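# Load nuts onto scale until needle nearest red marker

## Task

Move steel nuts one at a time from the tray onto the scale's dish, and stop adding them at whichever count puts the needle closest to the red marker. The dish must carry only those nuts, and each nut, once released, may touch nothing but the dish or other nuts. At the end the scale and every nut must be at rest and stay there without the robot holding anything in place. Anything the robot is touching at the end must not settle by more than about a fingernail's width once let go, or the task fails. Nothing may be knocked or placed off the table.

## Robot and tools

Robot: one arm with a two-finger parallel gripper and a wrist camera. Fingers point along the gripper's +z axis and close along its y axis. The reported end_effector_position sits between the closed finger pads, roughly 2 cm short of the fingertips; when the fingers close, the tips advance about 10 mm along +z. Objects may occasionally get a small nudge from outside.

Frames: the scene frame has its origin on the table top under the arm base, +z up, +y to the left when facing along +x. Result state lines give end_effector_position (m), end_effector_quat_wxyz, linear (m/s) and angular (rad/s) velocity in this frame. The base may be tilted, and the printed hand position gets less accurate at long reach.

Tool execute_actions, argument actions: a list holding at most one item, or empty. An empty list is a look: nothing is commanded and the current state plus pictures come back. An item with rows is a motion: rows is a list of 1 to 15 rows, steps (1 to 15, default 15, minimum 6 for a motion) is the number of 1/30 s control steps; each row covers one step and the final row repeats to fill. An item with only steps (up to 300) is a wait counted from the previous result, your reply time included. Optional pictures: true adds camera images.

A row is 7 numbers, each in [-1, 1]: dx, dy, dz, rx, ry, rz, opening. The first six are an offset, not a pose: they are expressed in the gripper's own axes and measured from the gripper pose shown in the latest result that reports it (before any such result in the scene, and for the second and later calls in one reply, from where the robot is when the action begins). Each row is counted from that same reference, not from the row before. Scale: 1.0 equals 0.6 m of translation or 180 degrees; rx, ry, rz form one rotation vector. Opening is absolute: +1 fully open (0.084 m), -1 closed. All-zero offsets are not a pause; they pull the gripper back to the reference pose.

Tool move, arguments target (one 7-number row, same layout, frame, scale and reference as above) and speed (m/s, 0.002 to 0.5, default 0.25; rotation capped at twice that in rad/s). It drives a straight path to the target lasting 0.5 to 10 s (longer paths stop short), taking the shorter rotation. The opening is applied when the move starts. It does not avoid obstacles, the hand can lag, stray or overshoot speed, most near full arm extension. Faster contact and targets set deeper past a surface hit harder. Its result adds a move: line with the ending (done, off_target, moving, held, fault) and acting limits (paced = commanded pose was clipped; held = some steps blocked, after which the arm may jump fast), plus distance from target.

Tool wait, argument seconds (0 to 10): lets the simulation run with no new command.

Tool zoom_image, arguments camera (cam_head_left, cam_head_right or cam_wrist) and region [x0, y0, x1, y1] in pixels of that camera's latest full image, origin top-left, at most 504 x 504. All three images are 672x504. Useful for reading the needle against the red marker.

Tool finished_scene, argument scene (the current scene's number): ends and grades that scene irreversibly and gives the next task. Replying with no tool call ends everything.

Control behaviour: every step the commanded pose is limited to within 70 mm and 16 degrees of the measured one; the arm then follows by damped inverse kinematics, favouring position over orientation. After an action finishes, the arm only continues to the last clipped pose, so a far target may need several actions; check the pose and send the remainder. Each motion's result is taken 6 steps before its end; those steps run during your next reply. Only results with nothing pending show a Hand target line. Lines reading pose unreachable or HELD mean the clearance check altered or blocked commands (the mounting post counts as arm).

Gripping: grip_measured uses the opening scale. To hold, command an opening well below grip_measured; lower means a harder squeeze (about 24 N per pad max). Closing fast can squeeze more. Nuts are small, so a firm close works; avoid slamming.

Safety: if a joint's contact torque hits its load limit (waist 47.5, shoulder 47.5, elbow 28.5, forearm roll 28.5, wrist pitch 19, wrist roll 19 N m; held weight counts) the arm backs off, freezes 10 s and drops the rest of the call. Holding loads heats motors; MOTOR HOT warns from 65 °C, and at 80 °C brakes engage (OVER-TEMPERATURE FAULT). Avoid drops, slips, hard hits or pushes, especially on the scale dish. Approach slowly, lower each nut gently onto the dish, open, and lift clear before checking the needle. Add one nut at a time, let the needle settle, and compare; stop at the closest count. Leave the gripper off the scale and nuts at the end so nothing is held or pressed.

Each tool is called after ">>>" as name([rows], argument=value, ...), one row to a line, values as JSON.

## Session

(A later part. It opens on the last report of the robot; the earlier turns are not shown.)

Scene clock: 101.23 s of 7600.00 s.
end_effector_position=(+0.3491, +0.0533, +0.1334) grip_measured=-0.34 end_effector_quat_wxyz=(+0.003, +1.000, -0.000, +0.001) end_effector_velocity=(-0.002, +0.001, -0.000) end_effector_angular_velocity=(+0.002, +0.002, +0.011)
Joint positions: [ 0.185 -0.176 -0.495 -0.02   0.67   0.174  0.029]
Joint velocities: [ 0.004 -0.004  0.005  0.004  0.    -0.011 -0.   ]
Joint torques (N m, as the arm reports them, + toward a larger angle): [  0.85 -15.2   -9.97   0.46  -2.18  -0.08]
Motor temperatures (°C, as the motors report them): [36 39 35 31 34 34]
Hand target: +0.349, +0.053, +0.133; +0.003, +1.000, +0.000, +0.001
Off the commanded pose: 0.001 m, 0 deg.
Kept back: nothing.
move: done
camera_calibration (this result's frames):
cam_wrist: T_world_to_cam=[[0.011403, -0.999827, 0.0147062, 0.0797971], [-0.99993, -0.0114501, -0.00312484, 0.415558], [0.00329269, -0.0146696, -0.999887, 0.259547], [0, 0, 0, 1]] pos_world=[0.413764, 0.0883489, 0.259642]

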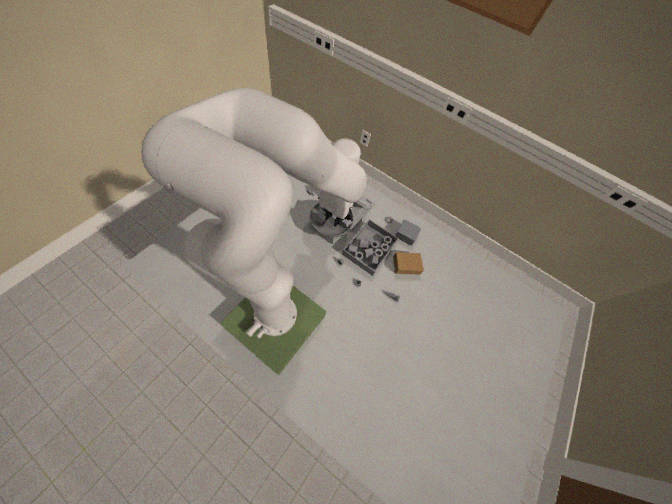

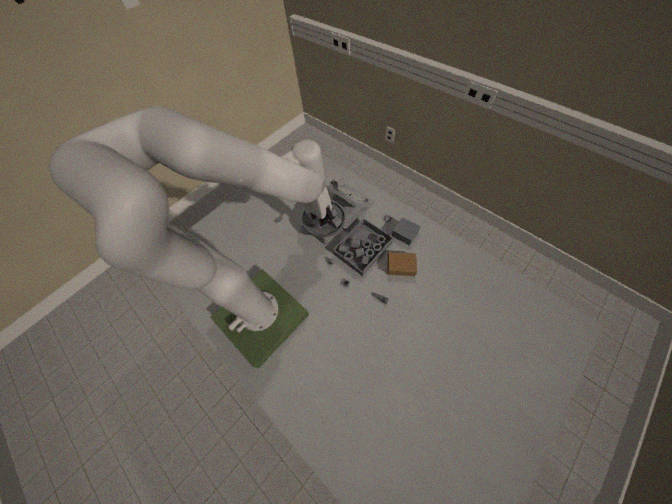

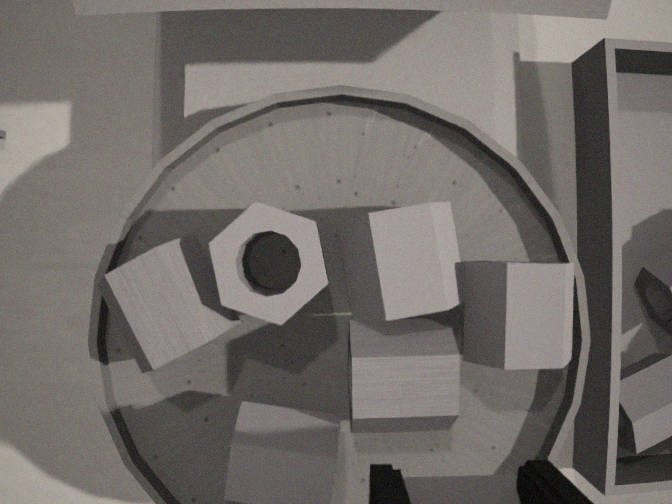

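>>> move(target=[-0.0055,-0.005,0.045,0,0,0,-0.6], speed=0.1)

>>> move(target=[0,0,0.015,0,0,0,-0.6], speed=0.02)

Scene clock: 102.33 s of 7600.00 s.
end_effector_position=(+0.3460, +0.0562, +0.1068) grip_measured=-0.34 end_effector_quat_wxyz=(+0.003, +1.000, -0.000, +0.001) end_effector_velocity=(-0.001, +0.000, -0.002) end_effector_angular_velocity=(-0.000, +0.001, +0.001)
Joint positions: [ 0.193 -0.106 -0.467 -0.023  0.571  0.186  0.029]
Joint velocities: [ 0.001  0.006  0.002 -0.    -0.007  0.001 -0.   ]
Joint torques (N m, as the arm reports them, + toward a larger angle): [  0.66 -15.59  -9.39   0.65  -2.13   0.06]
Motor temperatures (°C, as the motors report them): [36 39 35 31 34 34]
Hand target: +0.346, +0.056, +0.106; +0.003, +1.000, -0.000, +0.001
Off the commanded pose: 0.000 m, 0 deg.
Kept back: nothing.
move: done
camera_calibration (this result's frames):
cam_wrist: T_world_to_cam=[[0.011518, -0.999829, 0.0144819, 0.083127], [-0.999927, -0.0115705, -0.00354503, 0.412474], [0.00371198, -0.01444, -0.999889, 0.232776], [0, 0, 0, 1]] pos_world=[0.410622, 0.0912466, 0.233008]

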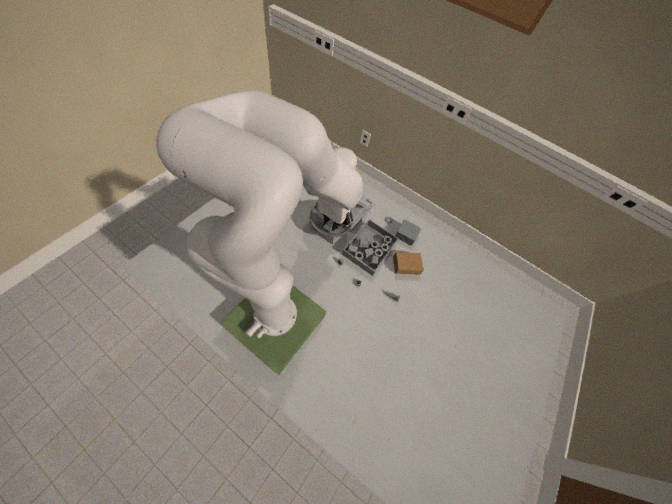

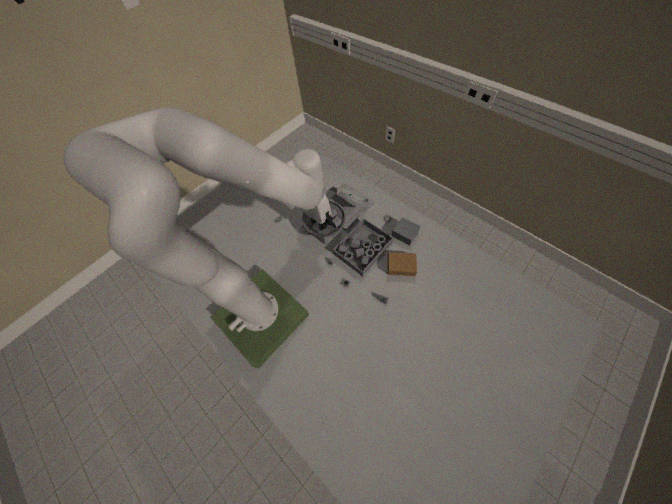

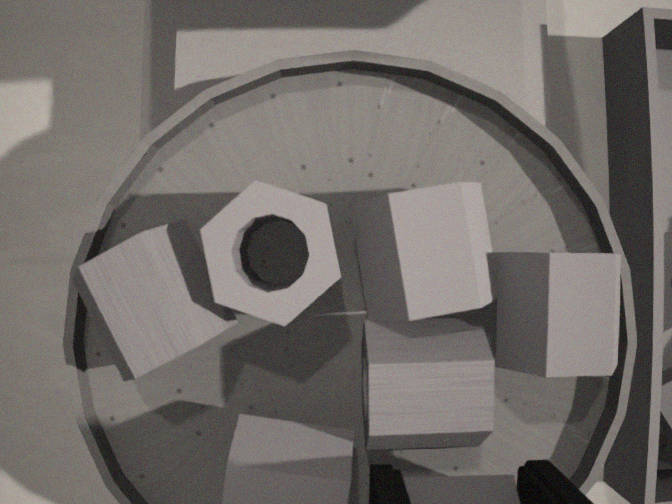

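Scene clock: 103.07 s of 7600.00 s.
end_effector_position=(+0.3464, +0.0562, +0.0984) grip_measured=-0.34 end_effector_quat_wxyz=(+0.003, +1.000, -0.000, +0.002) end_effector_velocity=(-0.000, +0.000, -0.003) end_effector_angular_velocity=(+0.000, +0.000, -0.000)
Joint positions: [ 0.193 -0.078 -0.463 -0.024  0.539  0.186  0.029]
Joint velocities: [ 0.     0.008  0.002  0.    -0.01   0.001  0.   ]
Joint torques (N m, as the arm reports them, + toward a larger angle): [  1.15 -13.89  -8.33   0.25  -2.2   -0.17]
Motor temperatures (°C, as the motors report them): [36 39 35 31 34 34]
Hand target: +0.346, +0.056, +0.098; +0.003, +1.000, +0.000, +0.001
Off the commanded pose: 0.001 m, 0 deg.
Kept back: nothing.
move: done
camera_calibration (this result's frames):
cam_wrist: T_world_to_cam=[[0.011516, -0.999833, 0.0142165, 0.0833016], [-0.999921, -0.0115854, -0.00480999, 0.41304], [0.00497388, -0.01416, -0.999887, 0.22395], [0, 0, 0, 1]] pos_world=[0.410934, 0.091244, 0.224727]

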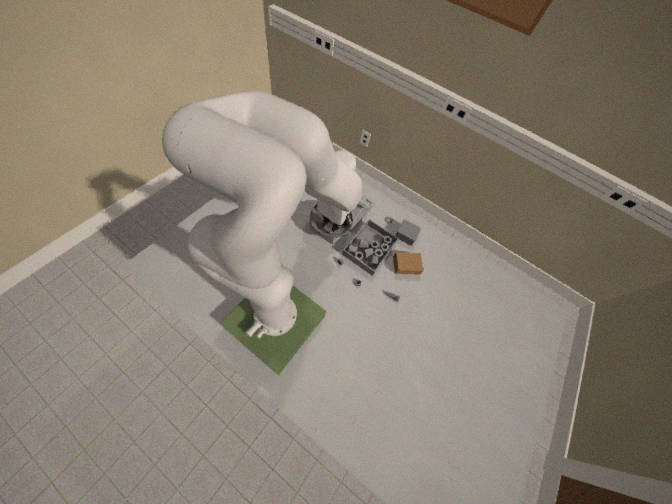

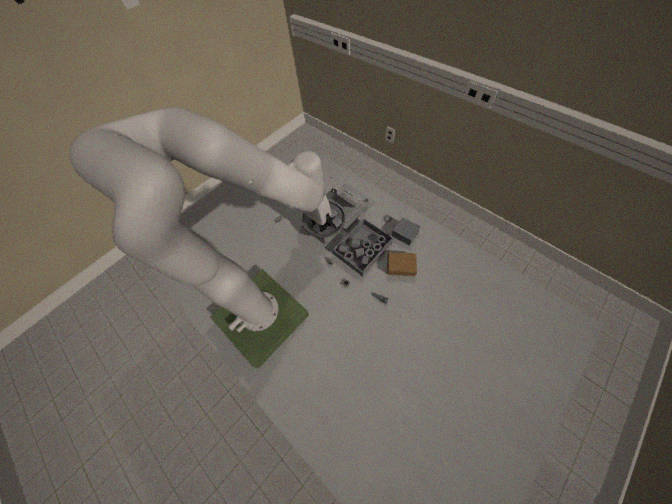

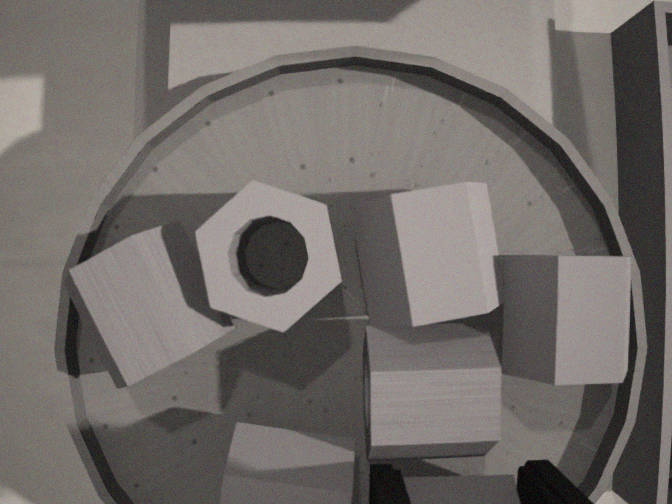

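>>> execute_actions([
  {"rows":[[0.001,0,-0.002,0,0,0,-0.6],[0.002,0,-0.002,0,0,0,-0.6],[0.002,0,-0.002,0,0,0,-0.6],[0.002,0,-0.002,0,0,0,-0.6],[0.002,0,-0.002,0,0,0,-0.6],[0.002,0,-0.002,0,0,0,-0.22]],"steps":12},
])

>>> move(target=[-0.03,0,-0.07,0,0,0,-0.22], speed=0.2)

>>> move(target=[0.03,0.3,-0.045,0,0,0,-0.15], speed=0.35)

Scene clock: 103.53 s of 7600.00 s.
end_effector_position=(+0.3471, +0.0562, +0.0991) grip_measured=-0.34 end_effector_quat_wxyz=(+0.003, +1.000, +0.000, +0.001) end_effector_velocity=(+0.005, +0.000, +0.004) end_effector_angular_velocity=(+0.002, -0.003, -0.002)
Joint positions: [ 0.192 -0.078 -0.467 -0.024  0.543  0.186  0.029]
Joint velocities: [-0.002 -0.    -0.015  0.002  0.011 -0.002 -0.   ]
Joint torques (N m, as the arm reports them, + toward a larger angle): [  0.73 -14.35  -8.78   0.66  -2.05   0.02]
Motor temperatures (°C, as the motors report them): [36 39 35 31 34 34]
Steps of this call (steps 1 to 8: nothing new was sent; steps 9 to 14: the first 6 steps of this action). Readings (end_effector_position):
9: (+0.3463, +0.0562, +0.0980)
10: (+0.3463, +0.0562, +0.0982)
12: (+0.3467, +0.0562, +0.0987)
14: the state above

Scene clock: 104.80 s of 7600.00 s.
end_effector_position=(+0.3295, +0.0564, +0.1411) grip_measured=-0.24 end_effector_quat_wxyz=(+0.003, +1.000, -0.000, +0.002) end_effector_velocity=(+0.000, +0.000, +0.003) end_effector_angular_velocity=(+0.002, -0.004, -0.002)
Joint positions: [ 0.204 -0.265 -0.437 -0.02   0.699  0.192  0.034]
Joint velocities: [ 0.    -0.009 -0.001  0.002  0.006  0.     0.   ]
Joint torques (N m, as the arm reports them, + toward a larger angle): [  1.08 -12.78  -9.9    0.64  -2.09  -0.1 ]
Motor temperatures (°C, as the motors report them): [36 39 35 31 34 34]
Hand target: +0.330, +0.056, +0.141; +0.003, +1.000, -0.000, +0.002
Off your previous action's commanded pose: 0.000 m, 0 deg at its last step (step 6 of this call).
Off the commanded pose: 0.000 m, 0 deg.
Kept back: nothing.
move: done
camera_calibration (this result's frames):
cam_wrist: T_world_to_cam=[[0.0112258, -0.999831, 0.0145901, 0.0830738], [-0.999926, -0.0112931, -0.00454091, 0.396274], [0.00470491, -0.0145381, -0.999883, 0.266871], [0, 0, 0, 1]] pos_world=[0.394056, 0.0914147, 0.267428]

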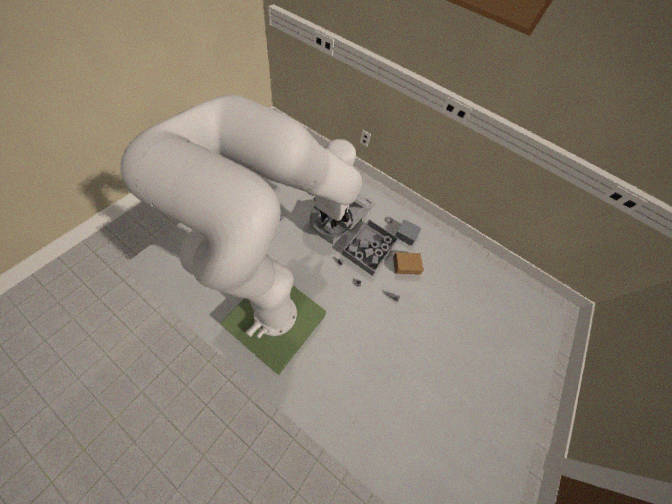

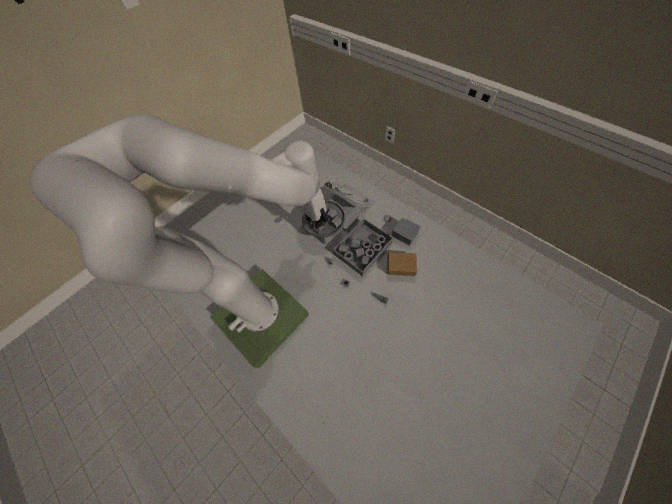

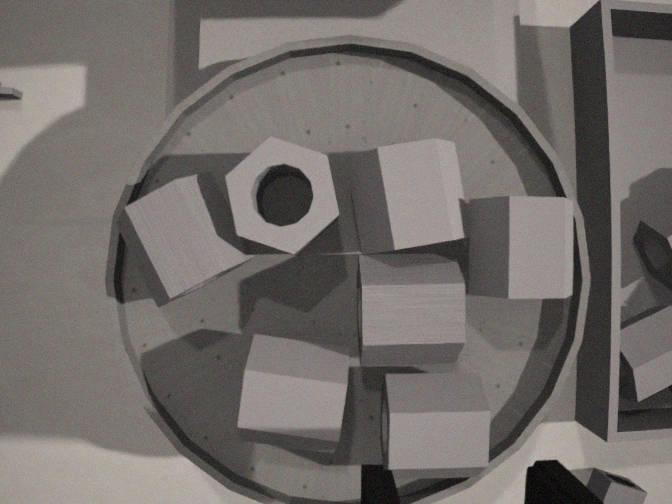

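Scene clock: 105.97 s of 7600.00 s.
end_effector_position=(+0.3465, -0.1227, +0.1689) grip_measured=-0.16 end_effector_quat_wxyz=(+0.002, +1.000, -0.000, +0.001) end_effector_velocity=(+0.000, -0.003, +0.001) end_effector_angular_velocity=(+0.002, +0.001, -0.001)
Joint positions: [-0.308 -0.22  -0.577 -0.012  0.79  -0.327  0.037]
Joint velocities: [-0.007  0.004 -0.006  0.003  0.004 -0.009 -0.   ]
Joint torques (N m, as the arm reports them, + toward a larger angle): [  0.94 -14.73 -10.66   0.61  -2.13  -0.21]
Motor temperatures (°C, as the motors report them): [36 39 35 31 34 34]
Hand target: +0.347, -0.123, +0.169; +0.002, +1.000, -0.000, +0.001
Off the commanded pose: 0.001 m, 0 deg.
Kept back: nothing.
move: done
camera_calibration (this result's frames):
cam_wrist: T_world_to_cam=[[0.0115196, -0.999848, 0.0131112, -0.0964503], [-0.999926, -0.0115708, -0.00383058, 0.411241], [0.00398171, -0.0130661, -0.999907, 0.292365], [0, 0, 0, 1]] pos_world=[0.411158, -0.0878572, 0.295178]

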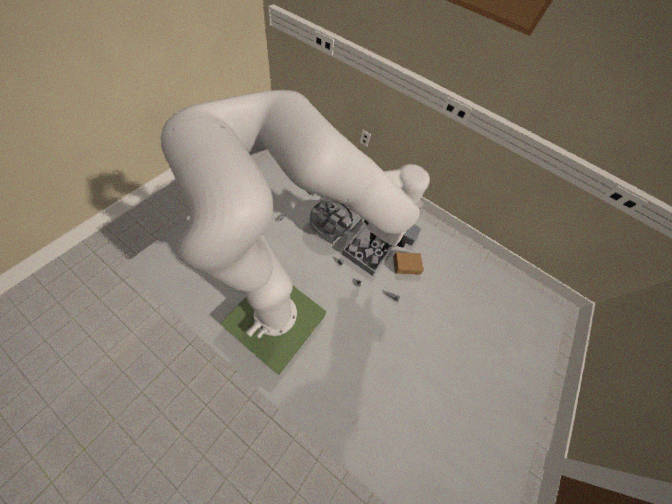

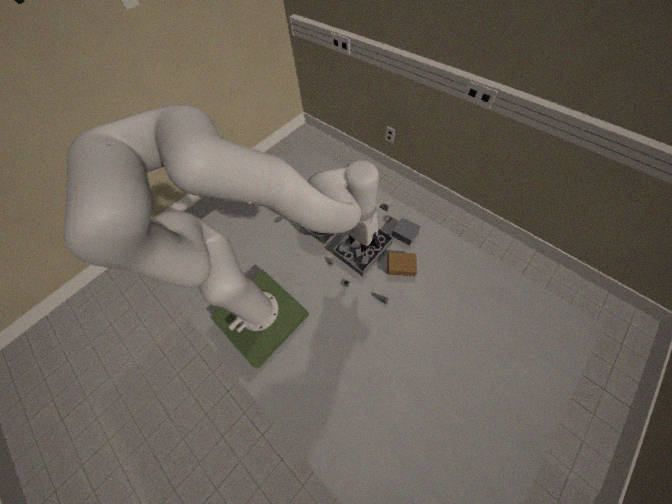

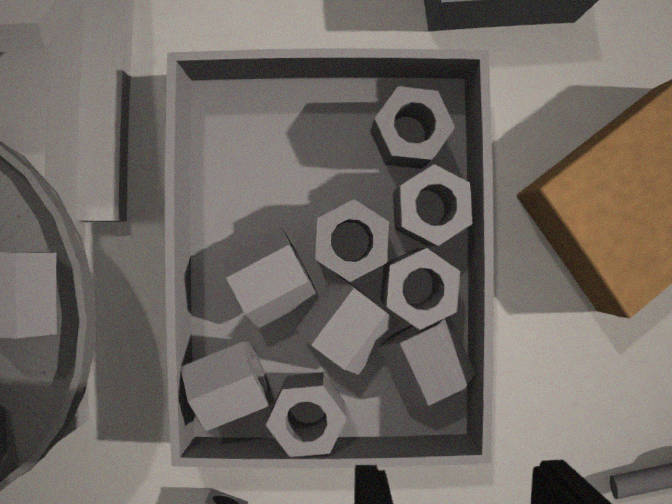

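>>> move(target=[0.189,0.0017,0.1665,0,0,0,-0.05], speed=0.35)

Scene clock: 107.60 s of 7600.00 s.
end_effector_position=(+0.4603, -0.1245, +0.0699) grip_measured=-0.06 end_effector_quat_wxyz=(+0.002, +1.000, +0.000, +0.002) end_effector_velocity=(+0.000, +0.000, -0.002) end_effector_angular_velocity=(+0.001, +0.004, +0.001)
Joint positions: [-0.235  0.342 -0.924 -0.016  0.575 -0.248  0.041]
Joint velocities: [ 0.001  0.008 -0.005 -0.001  0.002  0.     0.   ]
Joint torques (N m, as the arm reports them, + toward a larger angle): [  0.84 -23.64  -9.3    0.5   -1.96  -0.1 ]
Motor temperatures (°C, as the motors report them): [36 39 35 31 34 34]
Hand target: +0.460, -0.125, +0.070; +0.002, +1.000, +0.000, +0.001
Off the commanded pose: 0.001 m, 0 deg.
Kept back: nothing.
move: done
camera_calibration (this result's frames):
cam_wrist: T_world_to_cam=[[0.0117379, -0.999844, 0.0131806, -0.0983571], [-0.99992, -0.0117979, -0.00448718, 0.524574], [0.00464199, -0.0131269, -0.999903, 0.192628], [0, 0, 0, 1]] pos_world=[0.524792, -0.0896243, 0.196259]

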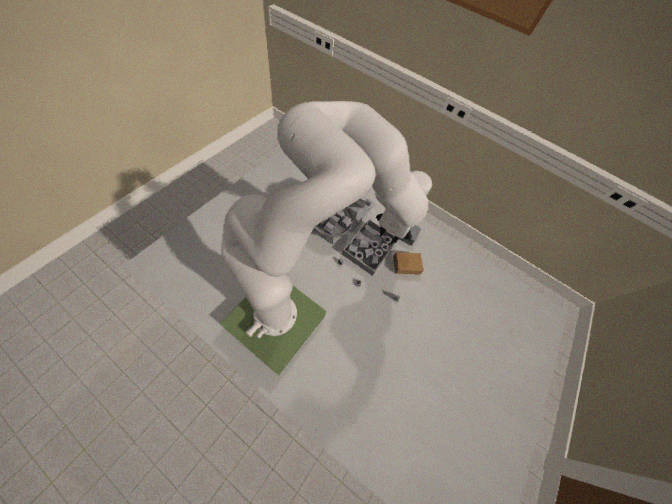

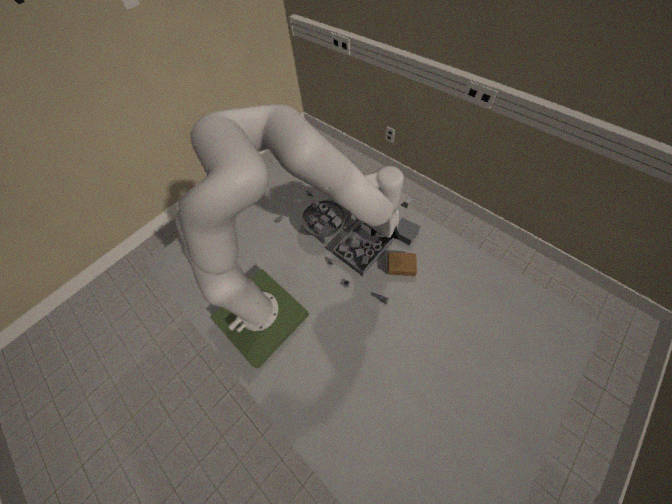

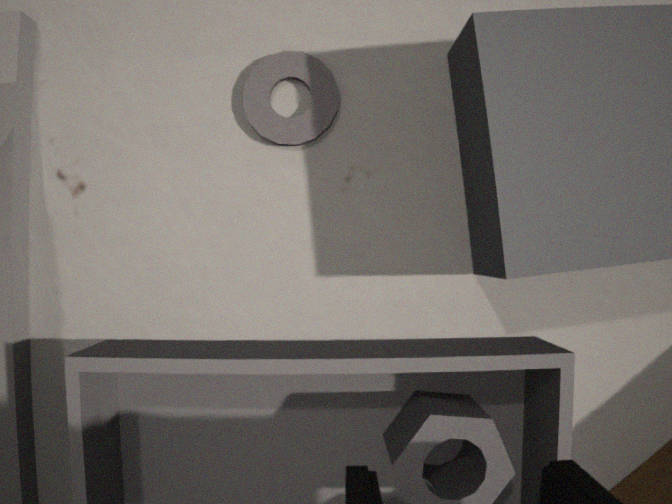

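>>> move(target=[0.012,0.001,0.023,0,0,0,-0.05], speed=0.05)

>>> move(target=[0,0,0.018,0,0,0,-0.05], speed=0.02)

Scene clock: 108.63 s of 7600.00 s.
end_effector_position=(+0.4675, -0.1252, +0.0564) grip_measured=-0.06 end_effector_quat_wxyz=(+0.003, +1.000, +0.000, +0.002) end_effector_velocity=(+0.001, -0.000, -0.001) end_effector_angular_velocity=(-0.000, -0.001, +0.000)
Joint positions: [-0.233  0.393 -0.953 -0.017  0.552 -0.245  0.041]
Joint velocities: [-0.     0.004 -0.004 -0.    -0.001 -0.    -0.   ]
Joint torques (N m, as the arm reports them, + toward a larger angle): [  0.77 -24.62  -8.87   0.44  -2.1   -0.04]
Motor temperatures (°C, as the motors report them): [36 39 35 31 34 34]
Hand target: +0.468, -0.125, +0.056; +0.002, +1.000, +0.000, +0.002
Off the commanded pose: 0.000 m, 0 deg.
Kept back: nothing.
move: done
camera_calibration (this result's frames):
cam_wrist: T_world_to_cam=[[0.0117589, -0.999844, 0.0131981, -0.0989563], [-0.999919, -0.0118215, -0.00468192, 0.531763], [0.00483721, -0.013142, -0.999902, 0.178937], [0, 0, 0, 1]] pos_world=[0.532018, -0.090303, 0.182715]

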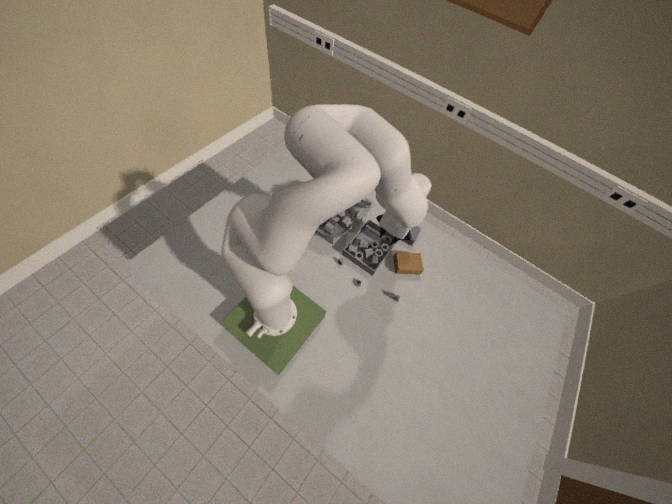

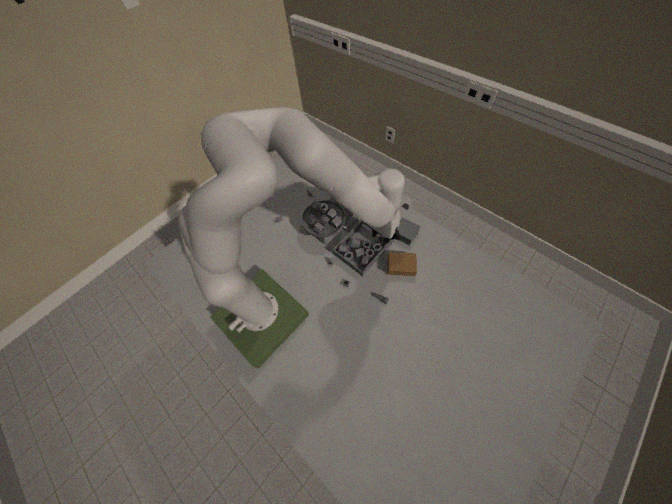

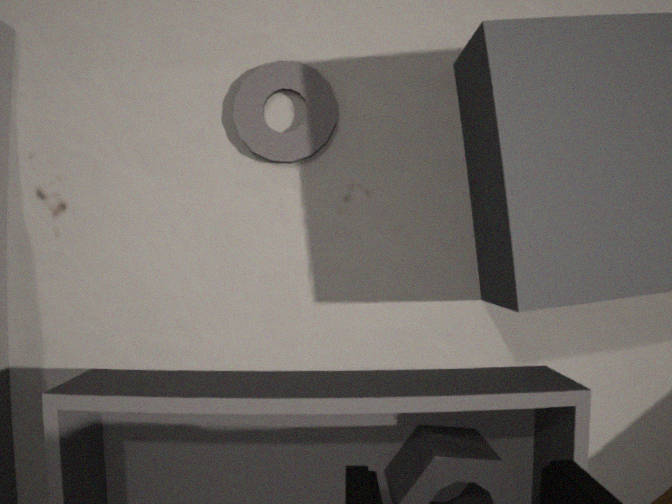

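Scene clock: 109.43 s of 7600.00 s.
end_effector_position=(+0.4679, -0.1254, +0.0462) grip_measured=-0.06 end_effector_quat_wxyz=(+0.003, +1.000, +0.000, +0.002) end_effector_velocity=(+0.001, -0.000, -0.001) end_effector_angular_velocity=(-0.001, -0.002, +0.000)
Joint positions: [-0.233  0.42  -0.955 -0.017  0.527 -0.245  0.041]
Joint velocities: [-0.     0.003 -0.002 -0.001 -0.004  0.     0.   ]
Joint torques (N m, as the arm reports them, + toward a larger angle): [  0.84 -23.41  -8.54   0.22  -1.94  -0.14]
Motor temperatures (°C, as the motors report them): [36 39 35 31 34 34]
Hand target: +0.468, -0.125, +0.046; +0.002, +1.000, +0.000, +0.002
Off the commanded pose: 0.001 m, 0 deg.
Kept back: nothing.
move: done
camera_calibration (this result's frames):
cam_wrist: T_world_to_cam=[[0.0117544, -0.999841, 0.0134385, -0.0989689], [-0.999914, -0.0118319, -0.00570166, 0.532182], [0.00585975, -0.0133704, -0.999893, 0.168237], [0, 0, 0, 1]] pos_world=[0.532314, -0.0904071, 0.172583]

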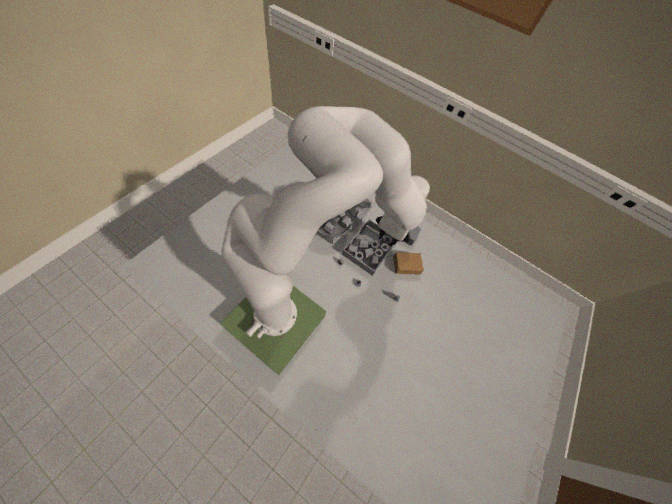

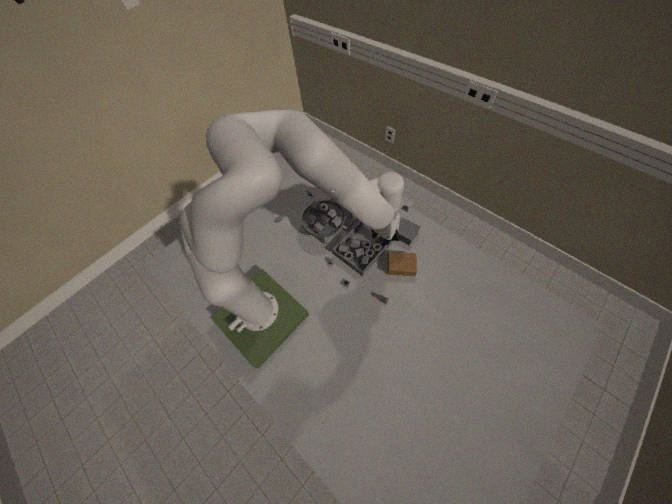

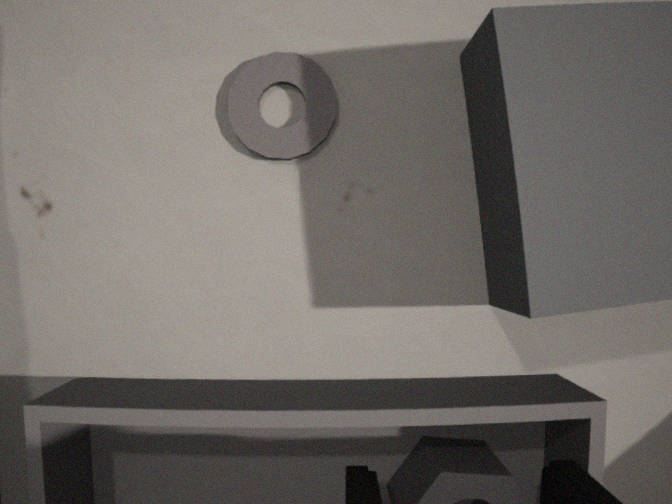

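>>> move(target=[0,-0.025,0,0,0,0,-0.05], speed=0.04)

>>> move(target=[0,0.004,0.01,0,0,0,-0.05], speed=0.03)

>>> execute_actions([
  {"rows":[[0,0,0,0,0,0,-0.2],[0,0,0,0,0,0,-0.3],[0,0,0,0,0,0,-0.4],[0,0,0,0,0,0,-0.6]],"steps":14},
], pictures=true)

Scene clock: 110.47 s of 7600.00 s.
end_effector_position=(+0.4679, -0.1105, +0.0460) grip_measured=-0.06 end_effector_quat_wxyz=(+0.003, +1.000, +0.000, +0.002) end_effector_velocity=(-0.000, +0.001, -0.000) end_effector_angular_velocity=(+0.000, -0.000, -0.001)
Joint positions: [-0.203  0.412 -0.941 -0.018  0.521 -0.214  0.041]
Joint velocities: [ 0.002 -0.001  0.002  0.001 -0.001  0.003  0.   ]
Joint torques (N m, as the arm reports them, + toward a larger angle): [  1.21 -24.46  -8.89   0.36  -2.11  -0.19]
Motor temperatures (°C, as the motors report them): [36 39 35 31 34 34]
Hand target: +0.468, -0.110, +0.046; +0.003, +1.000, +0.000, +0.002
Off the commanded pose: 0.000 m, 0 deg.
Kept back: nothing.
move: done
camera_calibration (this result's frames):
cam_wrist: T_world_to_cam=[[0.0117264, -0.999841, 0.013457, -0.0841291], [-0.999915, -0.0118015, -0.00551286, 0.532327], [0.00567079, -0.0133912, -0.999894, 0.16838], [0, 0, 0, 1]] pos_world=[0.532313, -0.0755787, 0.172429]

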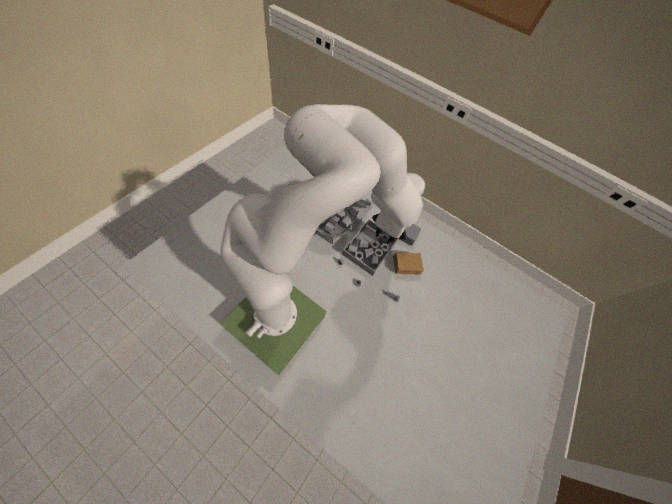

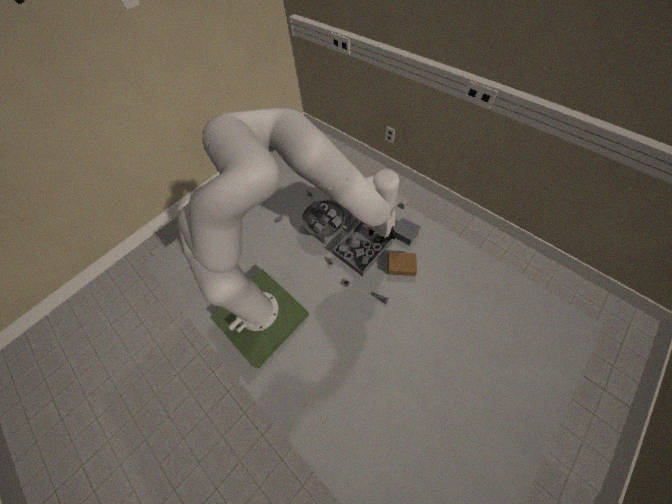

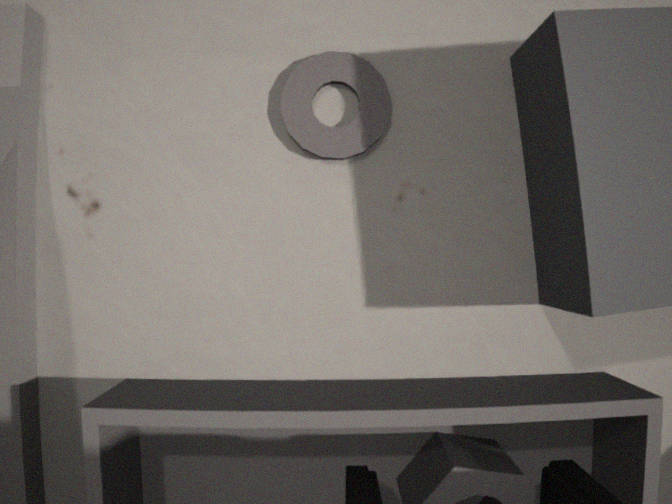

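Scene clock: 111.17 s of 7600.00 s.
end_effector_position=(+0.4679, -0.1129, +0.0402) grip_measured=-0.06 end_effector_quat_wxyz=(+0.003, +1.000, +0.000, +0.002) end_effector_velocity=(+0.002, -0.000, -0.001) end_effector_angular_velocity=(-0.001, -0.004, +0.001)
Joint positions: [-0.208  0.428 -0.944 -0.018  0.508 -0.219  0.041]
Joint velocities: [ 0.     0.004 -0.003  0.    -0.005 -0.001  0.   ]
Joint torques (N m, as the arm reports them, + toward a larger angle): [  0.95 -24.79  -8.7    0.62  -2.15   0.07]
Motor temperatures (°C, as the motors report them): [36 39 35 31 34 34]
Hand target: +0.468, -0.113, +0.040; +0.003, +1.000, +0.000, +0.002
Off the commanded pose: 0.000 m, 0 deg.
Kept back: nothing.
move: done
camera_calibration (this result's frames):
cam_wrist: T_world_to_cam=[[0.0117364, -0.999842, 0.0133858, -0.0863863], [-0.999916, -0.0118093, -0.00538633, 0.532238], [0.00554355, -0.0133215, -0.999896, 0.162549], [0, 0, 0, 1]] pos_world=[0.532306, -0.0779219, 0.166555]

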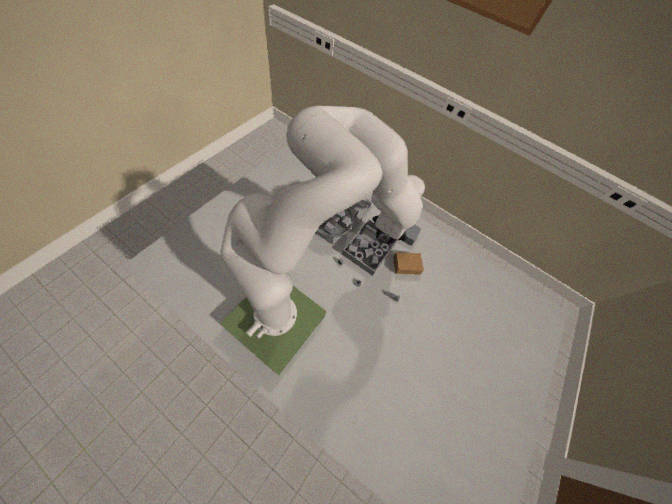

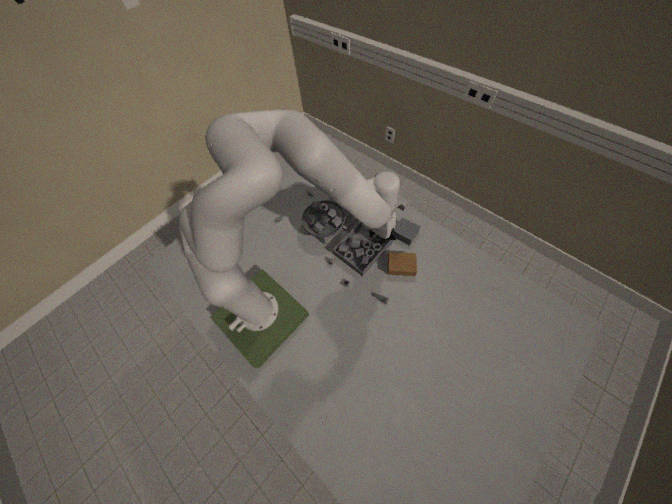

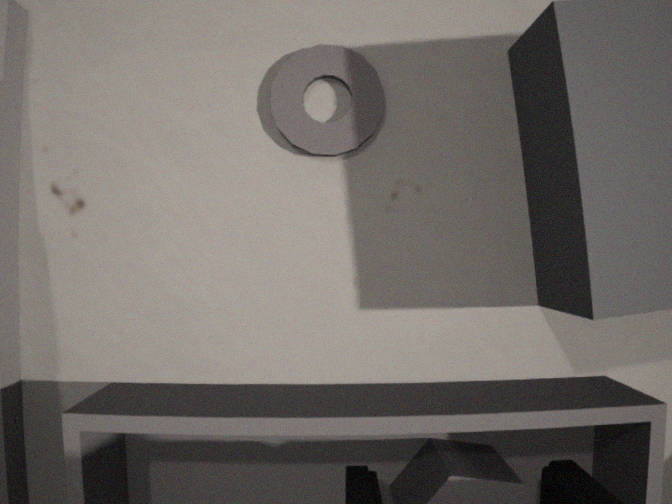

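Scene clock: 111.43 s of 7600.00 s.
end_effector_position=(+0.4680, -0.1130, +0.0403) grip_measured=-0.28 end_effector_quat_wxyz=(+0.003, +1.000, +0.000, +0.002) end_effector_velocity=(-0.000, -0.000, +0.000) end_effector_angular_velocity=(+0.000, +0.000, -0.001)
Joint positions: [-0.208  0.428 -0.945 -0.019  0.508 -0.219  0.032]
Joint velocities: [-0.    -0.002  0.001  0.001  0.001  0.     0.   ]
Joint torques (N m, as the arm reports them, + toward a larger angle): [  1.52 -23.71  -8.65   0.58  -2.11   0.12]
Motor temperatures (°C, as the motors report them): [36 39 35 31 34 34]
Steps of this call (steps 1 to 8: the first 8 steps of this action). Readings (end_effector_position):
1: (+0.4679, -0.1129, +0.0402)
2: (+0.4680, -0.1129, +0.0402)
4: (+0.4681, -0.1130, +0.0404)
8: the state above
camera_calibration (this result's frames):
cam_wrist: T_world_to_cam=[[0.0116522, -0.999841, 0.0135139, -0.0864516], [-0.999914, -0.0117318, -0.00583158, 0.532416], [0.00598919, -0.0134448, -0.999892, 0.162494], [0, 0, 0, 1]] pos_world=[0.532404, -0.0780069, 0.16675]

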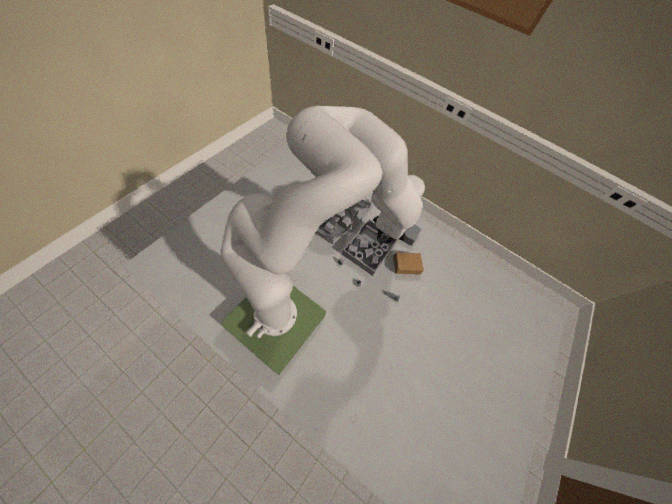

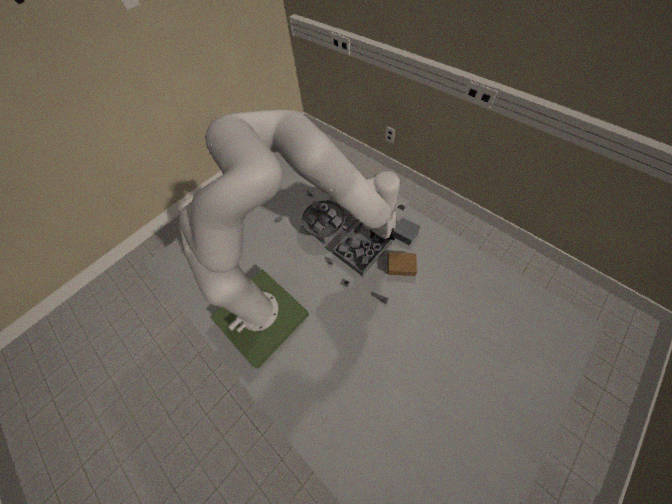

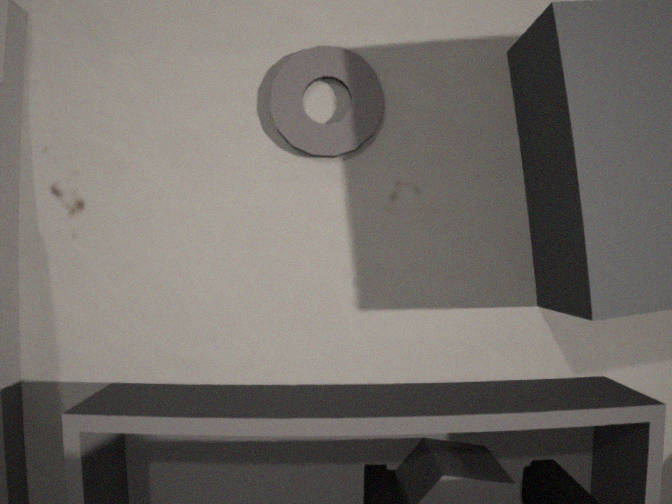

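>>> move(target=[-0.03,-0.04,-0.17,0,0,0,-0.6], speed=0.3)

>>> move(target=[-0.075,-0.317,0,0,0,0,-0.6], speed=0.35)

Scene clock: 112.80 s of 7600.00 s.
end_effector_position=(+0.4493, -0.0886, +0.1415) grip_measured=-0.28 end_effector_quat_wxyz=(+0.003, +1.000, -0.000, +0.002) end_effector_velocity=(+0.000, +0.000, +0.003) end_effector_angular_velocity=(-0.000, -0.002, -0.001)
Joint positions: [-0.164  0.128 -0.88  -0.015  0.744 -0.179  0.032]
Joint velocities: [ 0.    -0.007 -0.001  0.     0.006  0.001 -0.   ]
Joint torques (N m, as the arm reports them, + toward a larger angle): [  0.67 -21.89 -10.66   0.38  -2.33  -0.09]
Motor temperatures (°C, as the motors report them): [36 39 35 31 34 34]
Hand target: +0.450, -0.089, +0.142; +0.003, +1.000, -0.000, +0.002
Off your previous action's commanded pose: 0.000 m, 0 deg at its last step (step 6 of this call).
Off the commanded pose: 0.001 m, 0 deg.
Kept back: nothing.
move: done
camera_calibration (this result's frames):
cam_wrist: T_world_to_cam=[[0.0112749, -0.99984, 0.0138787, -0.0631667], [-0.999924, -0.0113428, -0.00482489, 0.51449], [0.00498154, -0.0138232, -0.999892, 0.264469], [0, 0, 0, 1]] pos_world=[0.513846, -0.053665, 0.2678]

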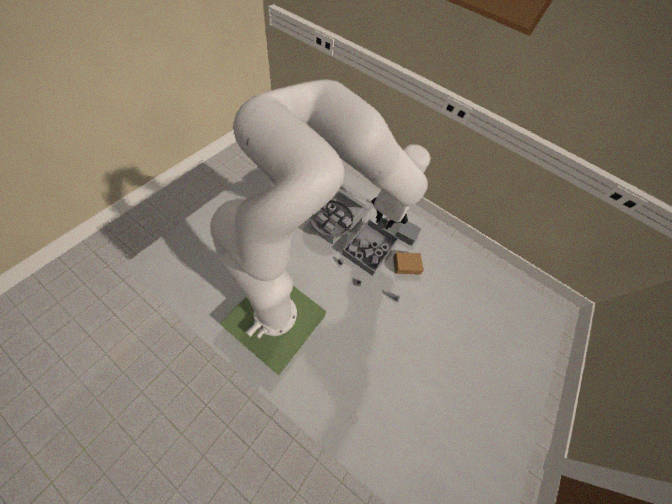

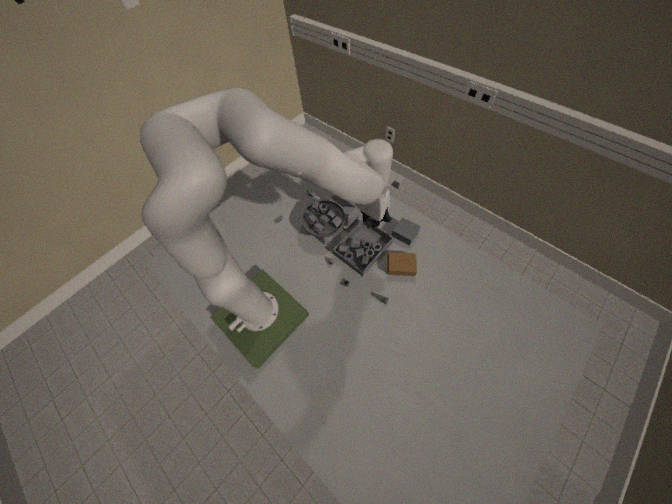

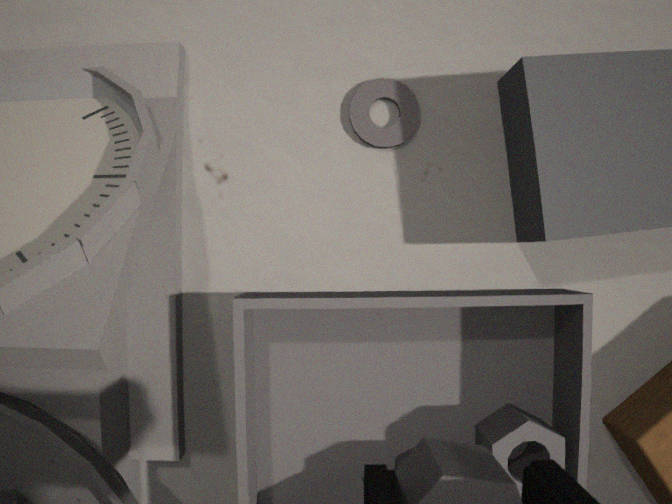

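Scene clock: 114.00 s of 7600.00 s.
end_effector_position=(+0.4052, +0.1009, +0.1403) grip_measured=-0.28 end_effector_quat_wxyz=(+0.003, +1.000, -0.000, +0.002) end_effector_velocity=(-0.001, +0.003, +0.000) end_effector_angular_velocity=(-0.002, +0.001, +0.001)
Joint positions: [ 0.277  0.015 -0.73  -0.021  0.713  0.267  0.032]
Joint velocities: [ 0.007  0.    -0.001 -0.003  0.002  0.008 -0.   ]
Joint torques (N m, as the arm reports them, + toward a larger angle): [  0.97 -19.5  -10.26   0.53  -2.11  -0.19]
Motor temperatures (°C, as the motors report them): [36 39 35 31 34 34]
Hand target: +0.405, +0.101, +0.140; +0.004, +1.000, -0.000, +0.002
Off the commanded pose: 0.001 m, 0 deg.
Kept back: nothing.
move: done
camera_calibration (this result's frames):
cam_wrist: T_world_to_cam=[[0.0107994, -0.999827, 0.0151735, 0.126861], [-0.999926, -0.0108822, -0.00538242, 0.472544], [0.00554661, -0.0151142, -0.99987, 0.266001], [0, 0, 0, 1]] pos_world=[0.469663, 0.136001, 0.266585]

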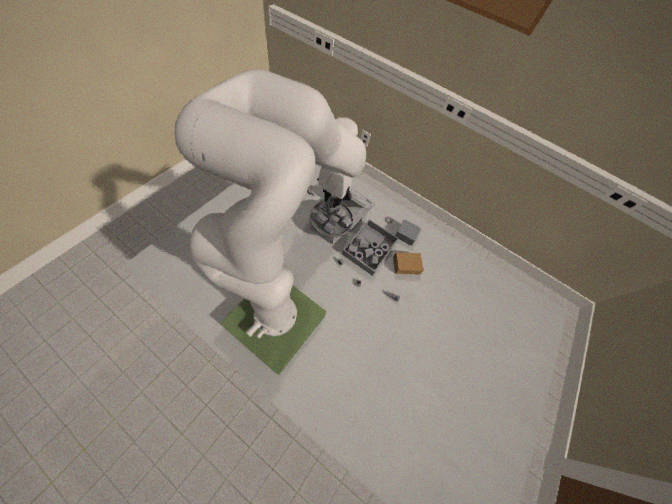

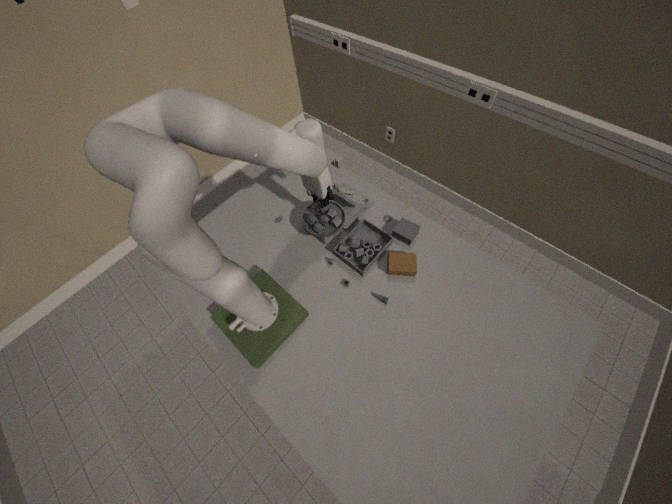

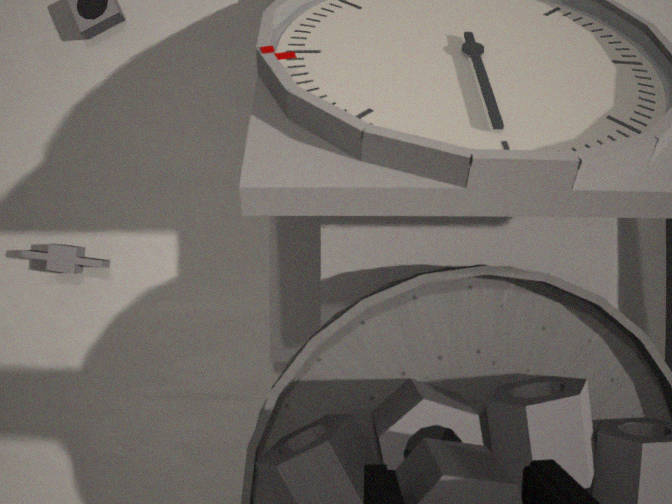

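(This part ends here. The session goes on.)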